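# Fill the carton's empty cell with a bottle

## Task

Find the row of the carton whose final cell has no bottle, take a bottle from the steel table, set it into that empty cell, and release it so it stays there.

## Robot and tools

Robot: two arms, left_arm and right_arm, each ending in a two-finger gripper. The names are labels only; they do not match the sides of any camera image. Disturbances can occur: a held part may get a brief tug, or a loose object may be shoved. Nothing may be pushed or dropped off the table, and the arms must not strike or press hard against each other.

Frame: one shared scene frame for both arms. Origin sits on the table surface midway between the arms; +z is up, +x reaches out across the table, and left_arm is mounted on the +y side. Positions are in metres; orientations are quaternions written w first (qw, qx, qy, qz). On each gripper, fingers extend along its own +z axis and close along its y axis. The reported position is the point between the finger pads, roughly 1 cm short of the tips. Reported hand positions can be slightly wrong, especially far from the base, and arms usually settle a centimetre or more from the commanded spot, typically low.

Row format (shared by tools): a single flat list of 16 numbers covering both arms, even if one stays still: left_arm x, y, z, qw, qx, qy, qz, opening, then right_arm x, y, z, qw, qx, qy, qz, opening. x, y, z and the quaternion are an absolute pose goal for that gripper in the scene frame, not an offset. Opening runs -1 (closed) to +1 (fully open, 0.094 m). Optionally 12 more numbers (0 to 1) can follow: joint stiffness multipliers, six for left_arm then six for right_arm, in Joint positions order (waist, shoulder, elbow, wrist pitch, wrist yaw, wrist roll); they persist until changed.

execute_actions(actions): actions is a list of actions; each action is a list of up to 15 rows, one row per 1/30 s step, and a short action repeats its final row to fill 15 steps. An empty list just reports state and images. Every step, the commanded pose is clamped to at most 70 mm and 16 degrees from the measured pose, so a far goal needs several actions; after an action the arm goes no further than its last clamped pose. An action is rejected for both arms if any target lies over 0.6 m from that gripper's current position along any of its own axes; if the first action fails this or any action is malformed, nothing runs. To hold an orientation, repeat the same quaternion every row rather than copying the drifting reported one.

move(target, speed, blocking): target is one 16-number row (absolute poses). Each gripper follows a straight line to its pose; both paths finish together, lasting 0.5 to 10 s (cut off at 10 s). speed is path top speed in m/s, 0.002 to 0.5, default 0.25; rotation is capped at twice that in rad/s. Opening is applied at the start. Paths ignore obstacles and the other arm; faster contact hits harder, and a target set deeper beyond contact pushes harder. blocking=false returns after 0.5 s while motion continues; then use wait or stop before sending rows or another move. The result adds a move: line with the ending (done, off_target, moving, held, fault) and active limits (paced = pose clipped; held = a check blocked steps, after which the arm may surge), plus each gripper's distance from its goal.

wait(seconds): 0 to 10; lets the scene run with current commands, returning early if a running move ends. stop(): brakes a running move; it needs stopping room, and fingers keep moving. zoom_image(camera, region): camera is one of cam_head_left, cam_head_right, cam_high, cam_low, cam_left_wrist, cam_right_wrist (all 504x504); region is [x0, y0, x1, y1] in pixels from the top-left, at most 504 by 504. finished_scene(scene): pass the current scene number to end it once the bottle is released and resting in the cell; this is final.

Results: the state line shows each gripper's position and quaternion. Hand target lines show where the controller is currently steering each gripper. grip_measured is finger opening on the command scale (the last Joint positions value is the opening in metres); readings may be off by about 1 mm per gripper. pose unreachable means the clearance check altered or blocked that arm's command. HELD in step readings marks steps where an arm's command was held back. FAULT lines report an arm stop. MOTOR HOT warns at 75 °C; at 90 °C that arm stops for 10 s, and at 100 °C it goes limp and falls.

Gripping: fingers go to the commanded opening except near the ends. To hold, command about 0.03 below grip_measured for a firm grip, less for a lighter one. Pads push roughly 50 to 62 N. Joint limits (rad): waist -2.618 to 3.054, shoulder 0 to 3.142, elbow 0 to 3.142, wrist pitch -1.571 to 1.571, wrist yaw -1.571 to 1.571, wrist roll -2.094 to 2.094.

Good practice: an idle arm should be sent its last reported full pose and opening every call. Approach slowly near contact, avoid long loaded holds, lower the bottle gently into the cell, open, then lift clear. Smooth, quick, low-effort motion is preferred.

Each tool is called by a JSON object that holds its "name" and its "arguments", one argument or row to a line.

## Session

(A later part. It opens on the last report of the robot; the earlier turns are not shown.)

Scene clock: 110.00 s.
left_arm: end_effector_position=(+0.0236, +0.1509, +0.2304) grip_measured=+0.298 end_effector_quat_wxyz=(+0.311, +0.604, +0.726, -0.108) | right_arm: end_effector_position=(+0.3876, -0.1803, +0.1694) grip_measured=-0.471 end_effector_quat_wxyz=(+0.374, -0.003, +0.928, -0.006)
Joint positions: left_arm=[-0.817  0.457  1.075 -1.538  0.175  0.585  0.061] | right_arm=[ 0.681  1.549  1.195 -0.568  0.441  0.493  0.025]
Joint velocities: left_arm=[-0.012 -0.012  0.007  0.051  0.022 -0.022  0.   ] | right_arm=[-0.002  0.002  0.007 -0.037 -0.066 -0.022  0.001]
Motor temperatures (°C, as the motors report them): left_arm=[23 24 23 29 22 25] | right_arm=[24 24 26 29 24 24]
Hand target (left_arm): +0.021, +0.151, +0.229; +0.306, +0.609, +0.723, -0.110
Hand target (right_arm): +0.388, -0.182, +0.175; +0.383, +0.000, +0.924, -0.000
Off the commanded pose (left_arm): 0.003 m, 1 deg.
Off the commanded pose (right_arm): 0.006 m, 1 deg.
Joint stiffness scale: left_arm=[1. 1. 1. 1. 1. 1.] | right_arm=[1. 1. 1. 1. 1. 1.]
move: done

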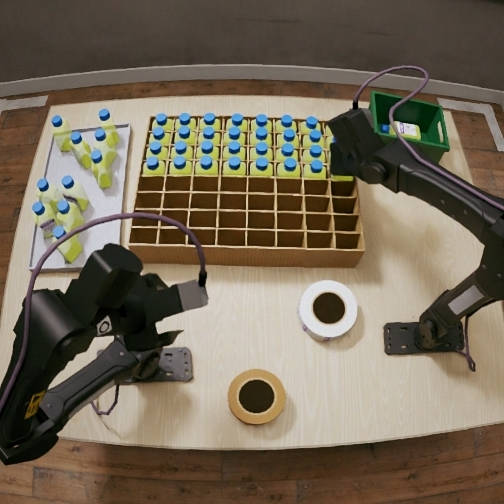

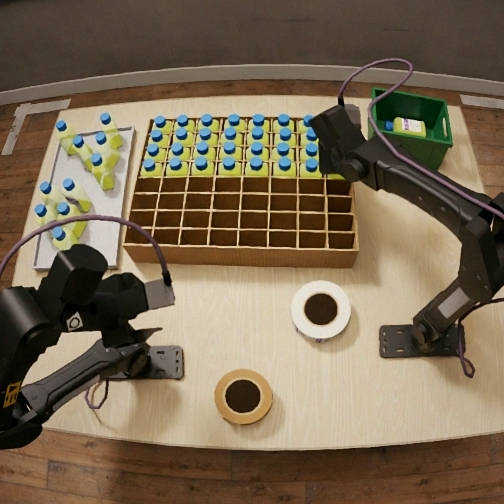

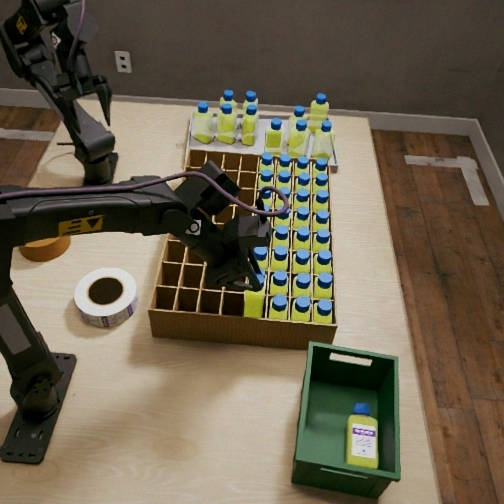

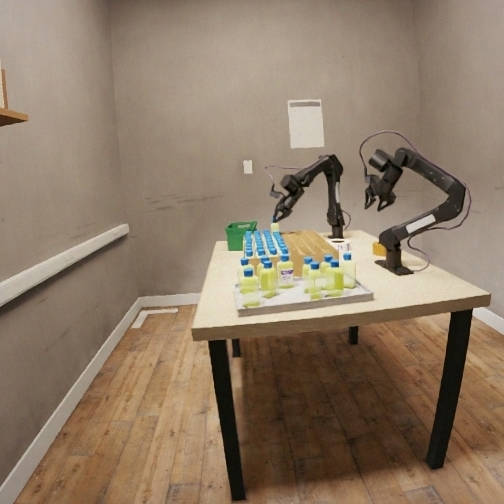

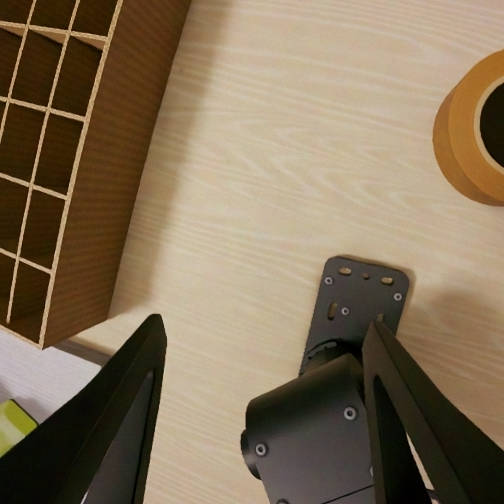

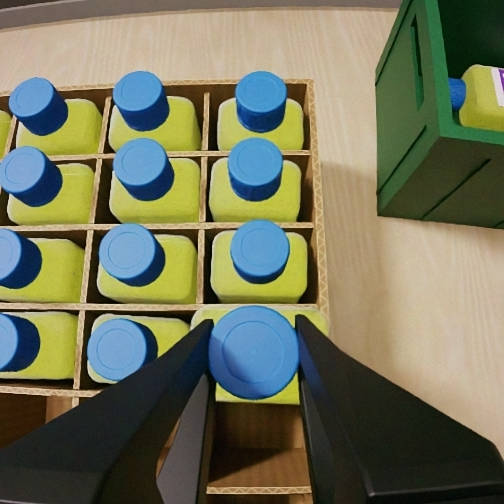

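{"name": "move", "arguments": {
  "target": [0.0206, 0.1513, 0.2289, 0.306, 0.609, 0.723, -0.110, 0.3, 0.388, -0.182, 0.14, 0.3827, 0, 0.9239, 0, -0.52],
  "speed": 0.08
}}

Scene clock: 111.00 s.
left_arm: end_effector_position=(+0.0237, +0.1508, +0.2305) grip_measured=+0.298 end_effector_quat_wxyz=(+0.311, +0.604, +0.726, -0.108) | right_arm: end_effector_position=(+0.3870, -0.1806, +0.1438) grip_measured=-0.471 end_effector_quat_wxyz=(+0.382, -0.001, +0.924, +0.000)
Joint positions: left_arm=[-0.817  0.457  1.075 -1.537  0.175  0.585  0.061] | right_arm=[ 0.681  1.549  1.079 -0.428  0.441  0.493  0.025]
Joint velocities: left_arm=[ 0.002 -0.017 -0.007 -0.037  0.022 -0.007  0.   ] | right_arm=[ 0.022  0.002  0.017  0.037  0.022  0.051 -0.001]
Motor temperatures (°C, as the motors report them): left_arm=[23 24 23 29 22 25] | right_arm=[24 24 26 29 24 24]
Hand target (left_arm): +0.021, +0.151, +0.229; +0.306, +0.609, +0.723, -0.110
Hand target (right_arm): +0.388, -0.182, +0.140; +0.383, -0.000, +0.924, -0.000
Off the commanded pose (left_arm): 0.004 m, 1 deg.
Off the commanded pose (right_arm): 0.004 m, 0 deg.
Joint stiffness scale: left_arm=[1. 1. 1. 1. 1. 1.] | right_arm=[1. 1. 1. 1. 1. 1.]
move: done

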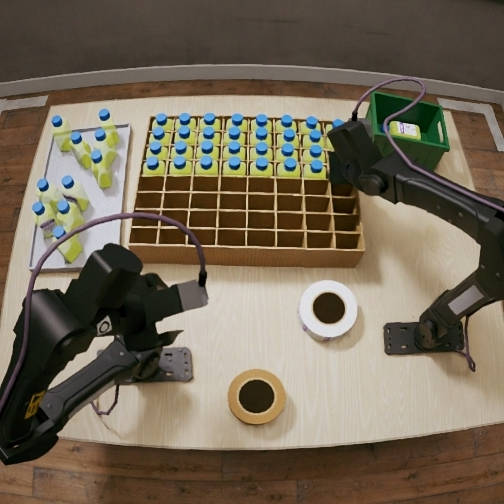

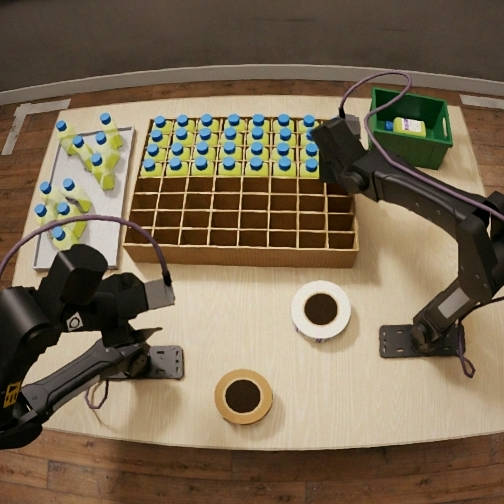

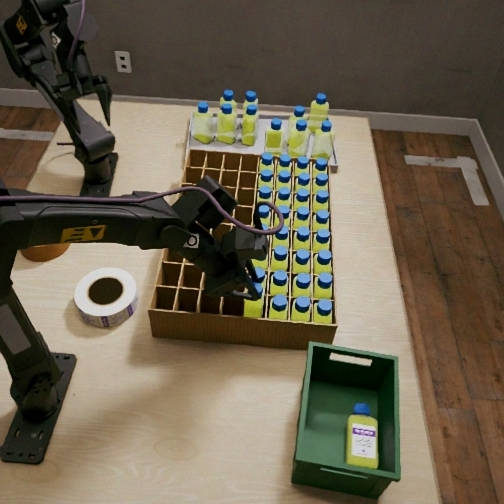

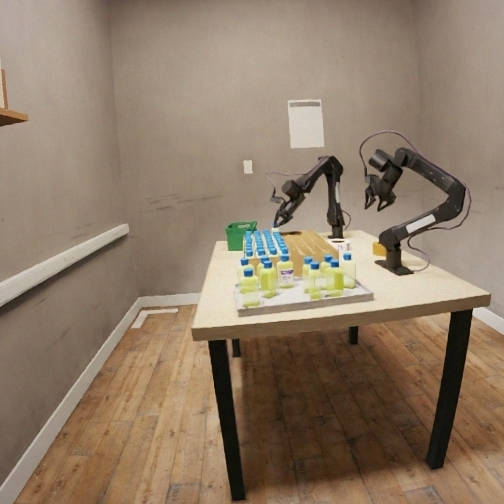

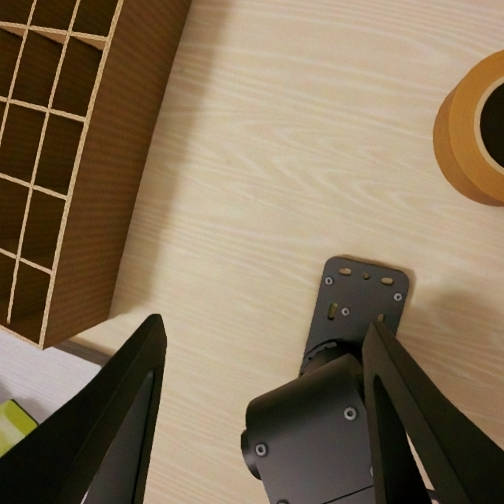

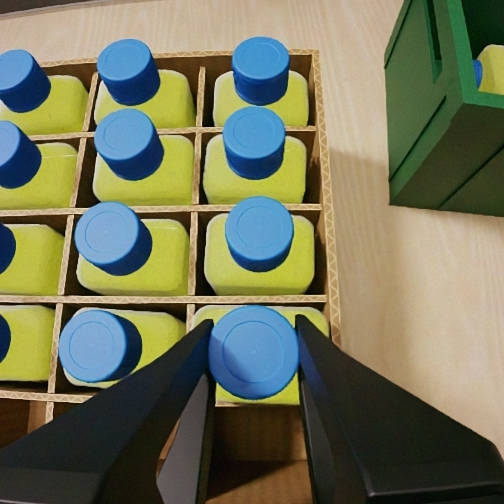

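{"name": "move", "arguments": {
  "target": [0.0206, 0.1513, 0.2289, 0.306, 0.609, 0.723, -0.110, 0.3, 0.388, -0.182, 0.116, 0.3827, 0, 0.9239, 0, -0.52],
  "speed": 0.06
}}

Scene clock: 112.10 s.
left_arm: end_effector_position=(+0.0237, +0.1507, +0.2306) grip_measured=+0.298 end_effector_quat_wxyz=(+0.312, +0.604, +0.726, -0.108) | right_arm: end_effector_position=(+0.3878, -0.1801, +0.1206) grip_measured=-0.471 end_effector_quat_wxyz=(+0.384, -0.000, +0.923, +0.002)
Joint positions: left_arm=[-0.817  0.457  1.075 -1.537  0.175  0.585  0.061] | right_arm=[ 0.681  1.576  1.007 -0.326  0.441  0.493  0.025]
Joint velocities: left_arm=[-0.017 -0.012 -0.007 -0.007 -0.037  0.022  0.001] | right_arm=[-0.002 -0.012  0.012  0.022 -0.037 -0.066  0.   ]
Motor temperatures (°C, as the motors report them): left_arm=[23 24 23 29 22 25] | right_arm=[24 24 26 29 24 24]
Hand target (left_arm): +0.021, +0.151, +0.229; +0.306, +0.609, +0.723, -0.110
Hand target (right_arm): +0.388, -0.182, +0.116; +0.383, +0.000, +0.924, -0.000
Off the commanded pose (left_arm): 0.004 m, 1 deg.
Off the commanded pose (right_arm): 0.005 m, 0 deg.
Joint stiffness scale: left_arm=[1. 1. 1. 1. 1. 1.] | right_arm=[1. 1. 1. 1. 1. 1.]
move: done

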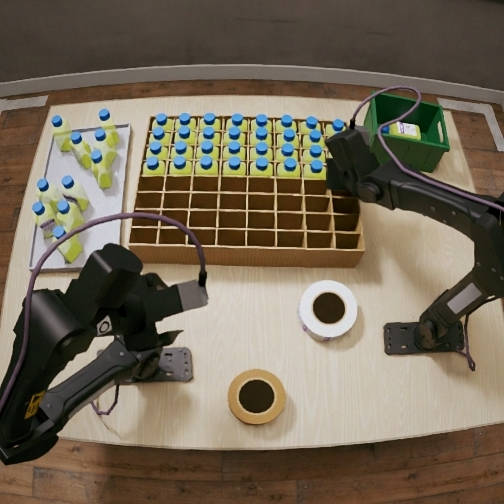

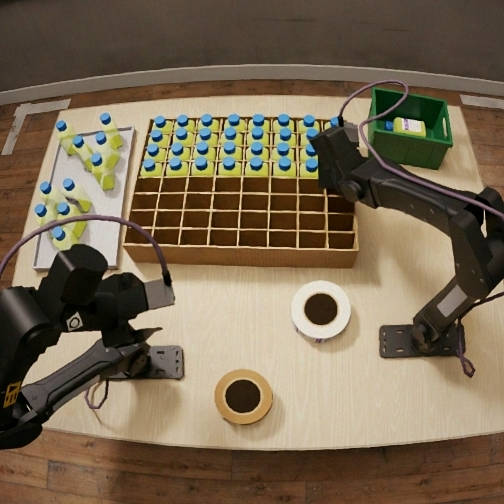

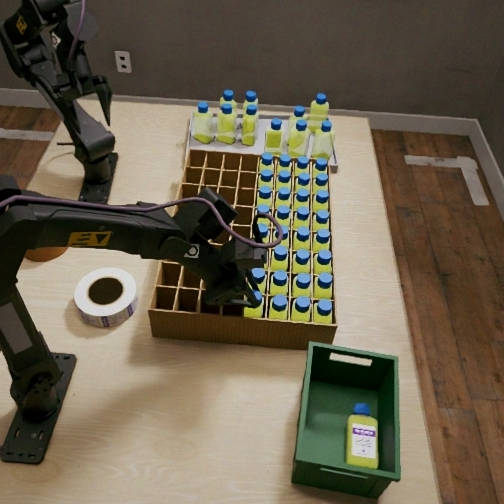

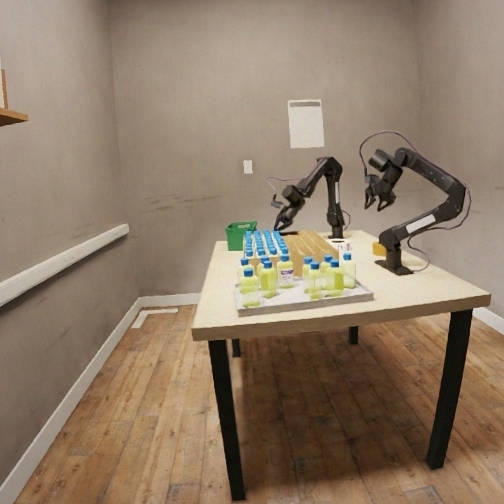

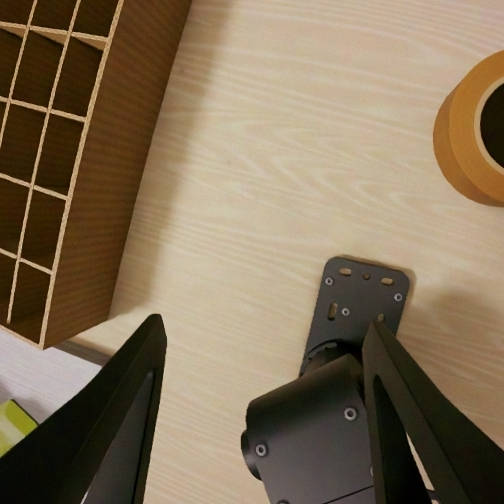

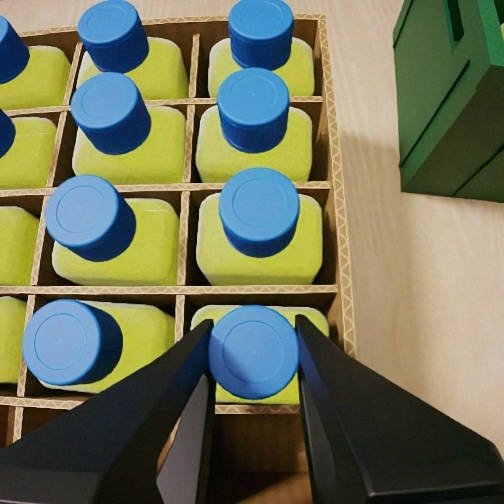

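{"name": "move", "arguments": {
  "target": [0.0206, 0.1513, 0.2289, 0.306, 0.609, 0.723, -0.110, 0.3, 0.388, -0.182, 0.107, 0.3827, 0, 0.9239, 0, -0.52],
  "speed": 0.04
}}

Scene clock: 113.20 s.
left_arm: end_effector_position=(+0.0238, +0.1506, +0.2307) grip_measured=+0.298 end_effector_quat_wxyz=(+0.312, +0.604, +0.726, -0.108) | right_arm: end_effector_position=(+0.3878, -0.1801, +0.1165) grip_measured=-0.471 end_effector_quat_wxyz=(+0.388, +0.001, +0.922, +0.005)
Joint positions: left_arm=[-0.817  0.457  1.075 -1.536  0.175  0.585  0.061] | right_arm=[ 0.681  1.576  0.982 -0.29   0.441  0.493  0.025]
Joint velocities: left_arm=[ 0.007 -0.007 -0.002  0.022  0.051 -0.037 -0.   ] | right_arm=[-0.002 -0.007  0.022  0.037  0.037  0.051  0.001]
Motor temperatures (°C, as the motors report them): left_arm=[23 24 23 29 22 25] | right_arm=[24 24 26 29 24 24]
Hand target (left_arm): +0.021, +0.151, +0.229; +0.306, +0.609, +0.723, -0.110
Hand target (right_arm): +0.388, -0.182, +0.107; +0.383, +0.000, +0.924, -0.000
Off the commanded pose (left_arm): 0.004 m, 1 deg.
Off the commanded pose (right_arm): 0.010 m, 1 deg.
Joint stiffness scale: left_arm=[1. 1. 1. 1. 1. 1.] | right_arm=[1. 1. 1. 1. 1. 1.]
move: done

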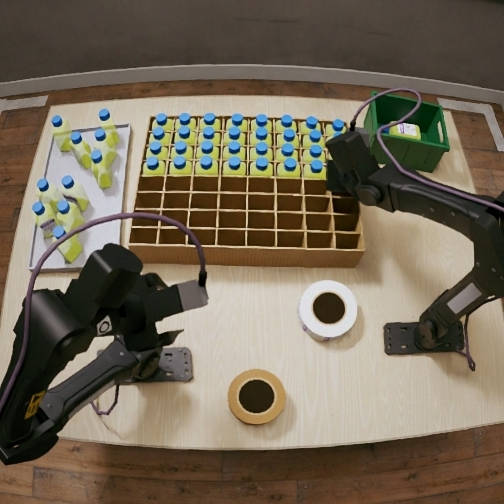

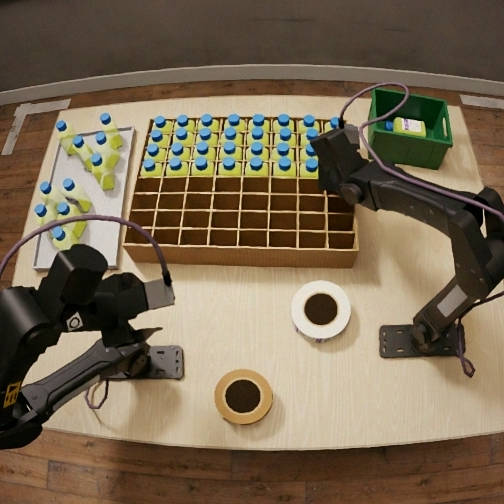

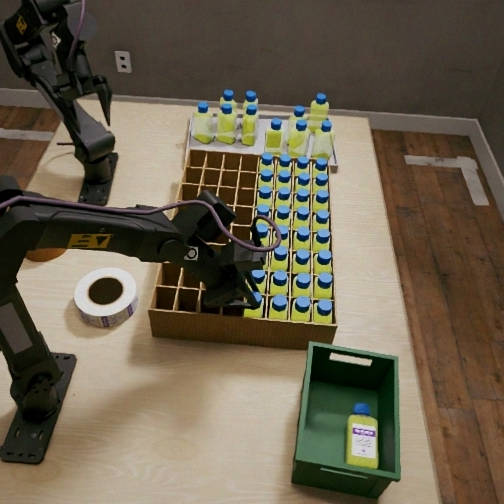

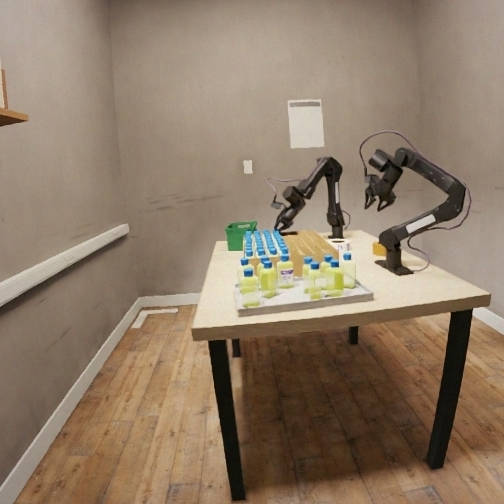

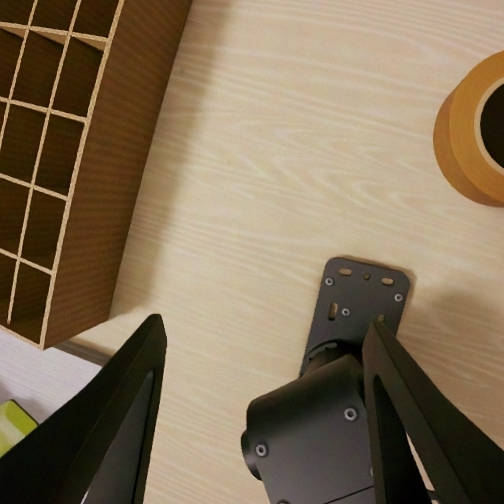

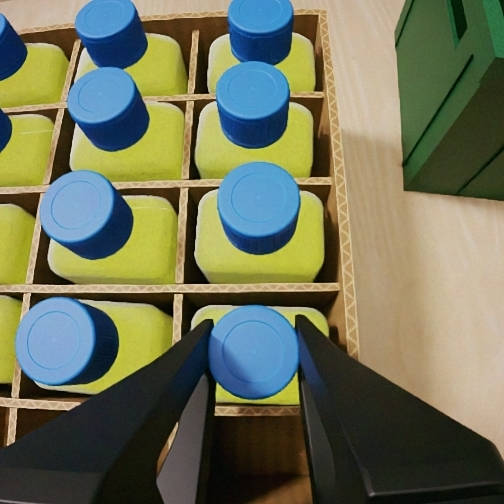

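{"name": "move", "arguments": {
  "target": [0.0206, 0.1513, 0.2289, 0.306, 0.609, 0.723, -0.110, 0.3, 0.388, -0.181, 0.114, 0.3827, 0, 0.9239, 0, -0.22],
  "speed": 0.04
}}

Scene clock: 114.97 s.
left_arm: end_effector_position=(+0.0239, +0.1506, +0.2308) grip_measured=+0.298 end_effector_quat_wxyz=(+0.312, +0.604, +0.726, -0.108) | right_arm: end_effector_position=(+0.3878, -0.1801, +0.1165) grip_measured=-0.222 end_effector_quat_wxyz=(+0.388, +0.001, +0.922, +0.005)
Joint positions: left_arm=[-0.817  0.457  1.075 -1.536  0.175  0.585  0.061] | right_arm=[ 0.681  1.576  0.982 -0.29   0.441  0.493  0.037]
Joint velocities: left_arm=[-0.002 -0.007 -0.002 -0.066 -0.007 -0.051 -0.001] | right_arm=[ 0.012  0.012 -0.007  0.007  0.037  0.022  0.001]
Motor temperatures (°C, as the motors report them): left_arm=[23 24 23 29 22 25] | right_arm=[24 24 26 29 24 24]
Hand target (left_arm): +0.021, +0.151, +0.229; +0.306, +0.609, +0.723, -0.110
Hand target (right_arm): +0.388, -0.181, +0.114; +0.383, +0.000, +0.924, +0.000
Off the commanded pose (left_arm): 0.004 m, 1 deg.
Off the commanded pose (right_arm): 0.003 m, 1 deg.
Joint stiffness scale: left_arm=[1. 1. 1. 1. 1. 1.] | right_arm=[1. 1. 1. 1. 1. 1.]
move: done

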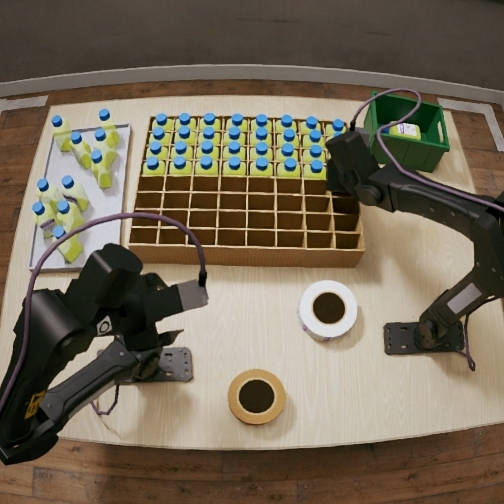

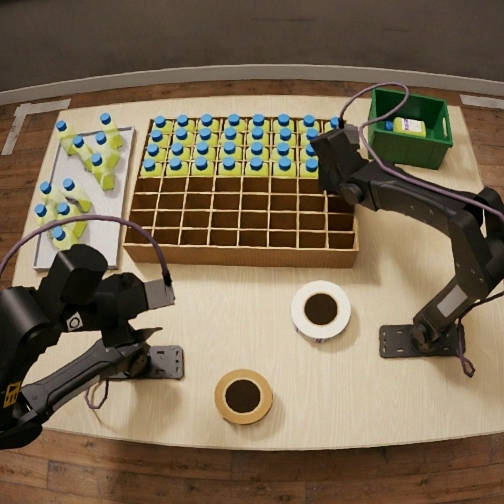

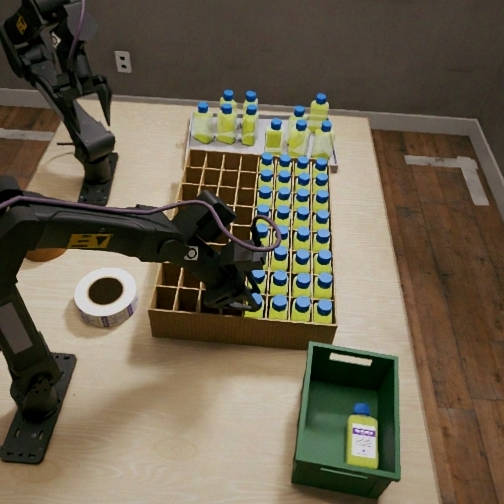

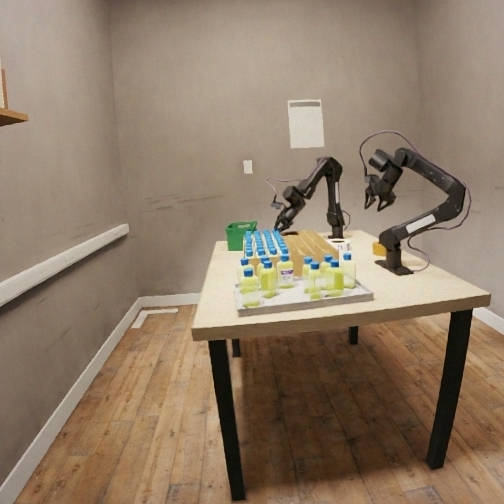

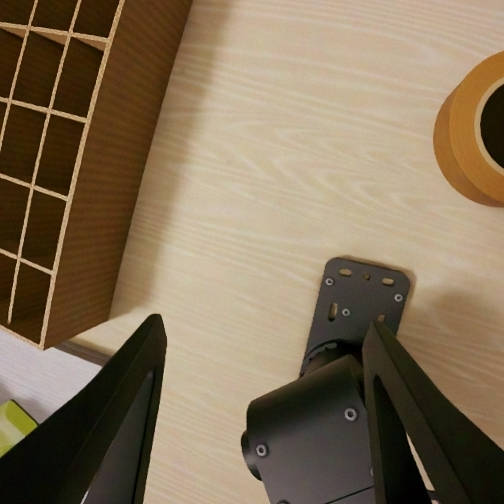

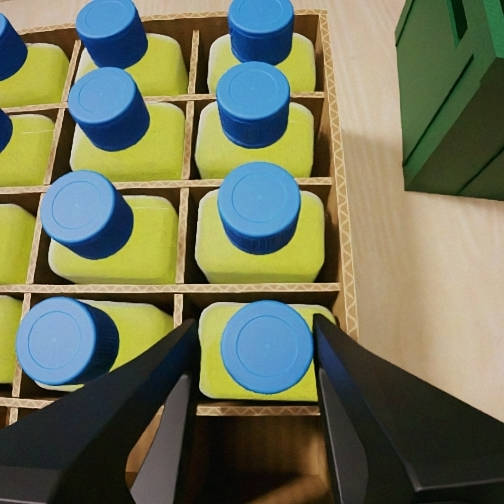

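{"name": "move", "arguments": {
  "target": [0.0206, 0.1513, 0.2289, 0.306, 0.609, 0.723, -0.110, 0.3, 0.35, -0.181, 0.19, 0.3827, 0, 0.9239, 0, -0.22],
  "speed": 0.15
}}

Scene clock: 116.50 s.
left_arm: end_effector_position=(+0.0240, +0.1505, +0.2309) grip_measured=+0.298 end_effector_quat_wxyz=(+0.313, +0.603, +0.726, -0.108) | right_arm: end_effector_position=(+0.3492, -0.1805, +0.1775) grip_measured=-0.222 end_effector_quat_wxyz=(+0.372, -0.005, +0.928, +0.002)
Joint positions: left_arm=[-0.817  0.457  1.075 -1.535  0.175  0.585  0.061] | right_arm=[ 0.756  1.431  1.125 -0.639  0.471  0.561  0.037]
Joint velocities: left_arm=[ 0.007 -0.002  0.002 -0.022  0.066 -0.081 -0.001] | right_arm=[ 0.002  0.002  0.022 -0.051 -0.081  0.081 -0.001]
Motor temperatures (°C, as the motors report them): left_arm=[23 24 23 29 22 25] | right_arm=[24 24 26 29 24 24]
Hand target (left_arm): +0.021, +0.151, +0.229; +0.306, +0.609, +0.723, -0.110
Hand target (right_arm): +0.348, -0.182, +0.189; +0.382, +0.000, +0.924, +0.001
Off the commanded pose (left_arm): 0.004 m, 1 deg.
Off the commanded pose (right_arm): 0.013 m, 1 deg.
Joint stiffness scale: left_arm=[1. 1. 1. 1. 1. 1.] | right_arm=[1. 1. 1. 1. 1. 1.]
move: off_target (right_arm)

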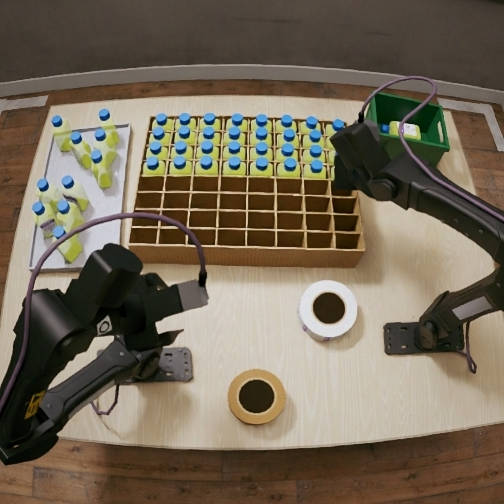

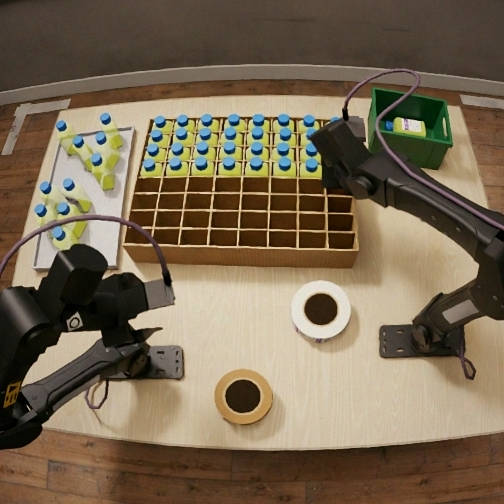

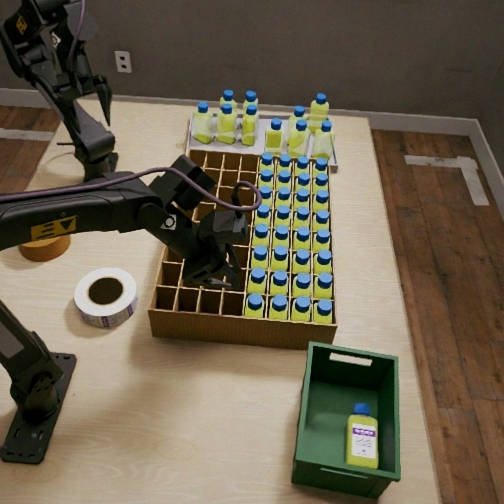

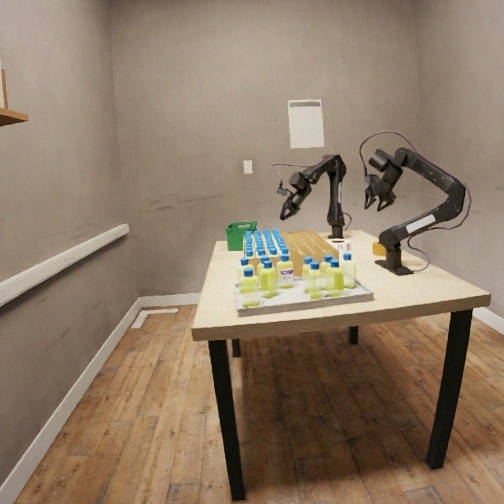

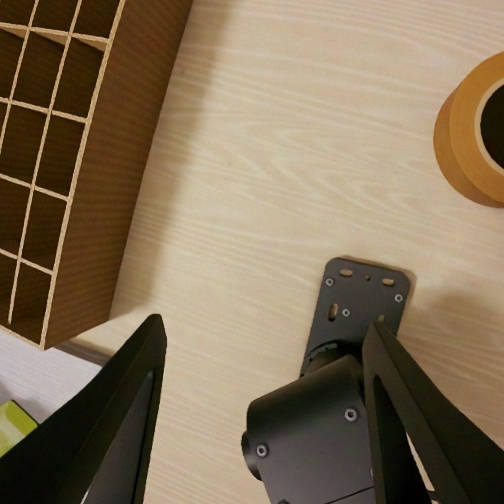

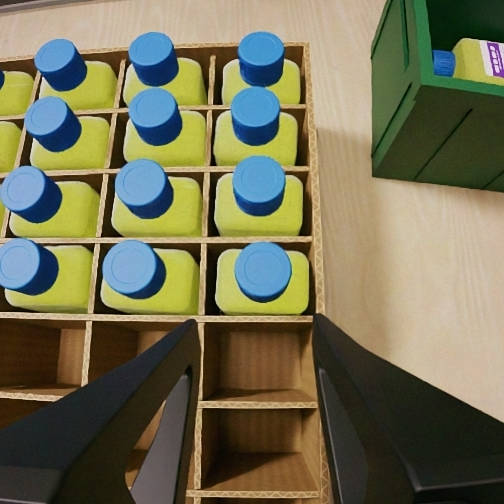

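The bottle is seated in the cell and the gripper is clear, so I'm ending scene 1.

{"name": "finished_scene", "arguments": {
  "scene": 1
}}

The scene is finished: the task was done.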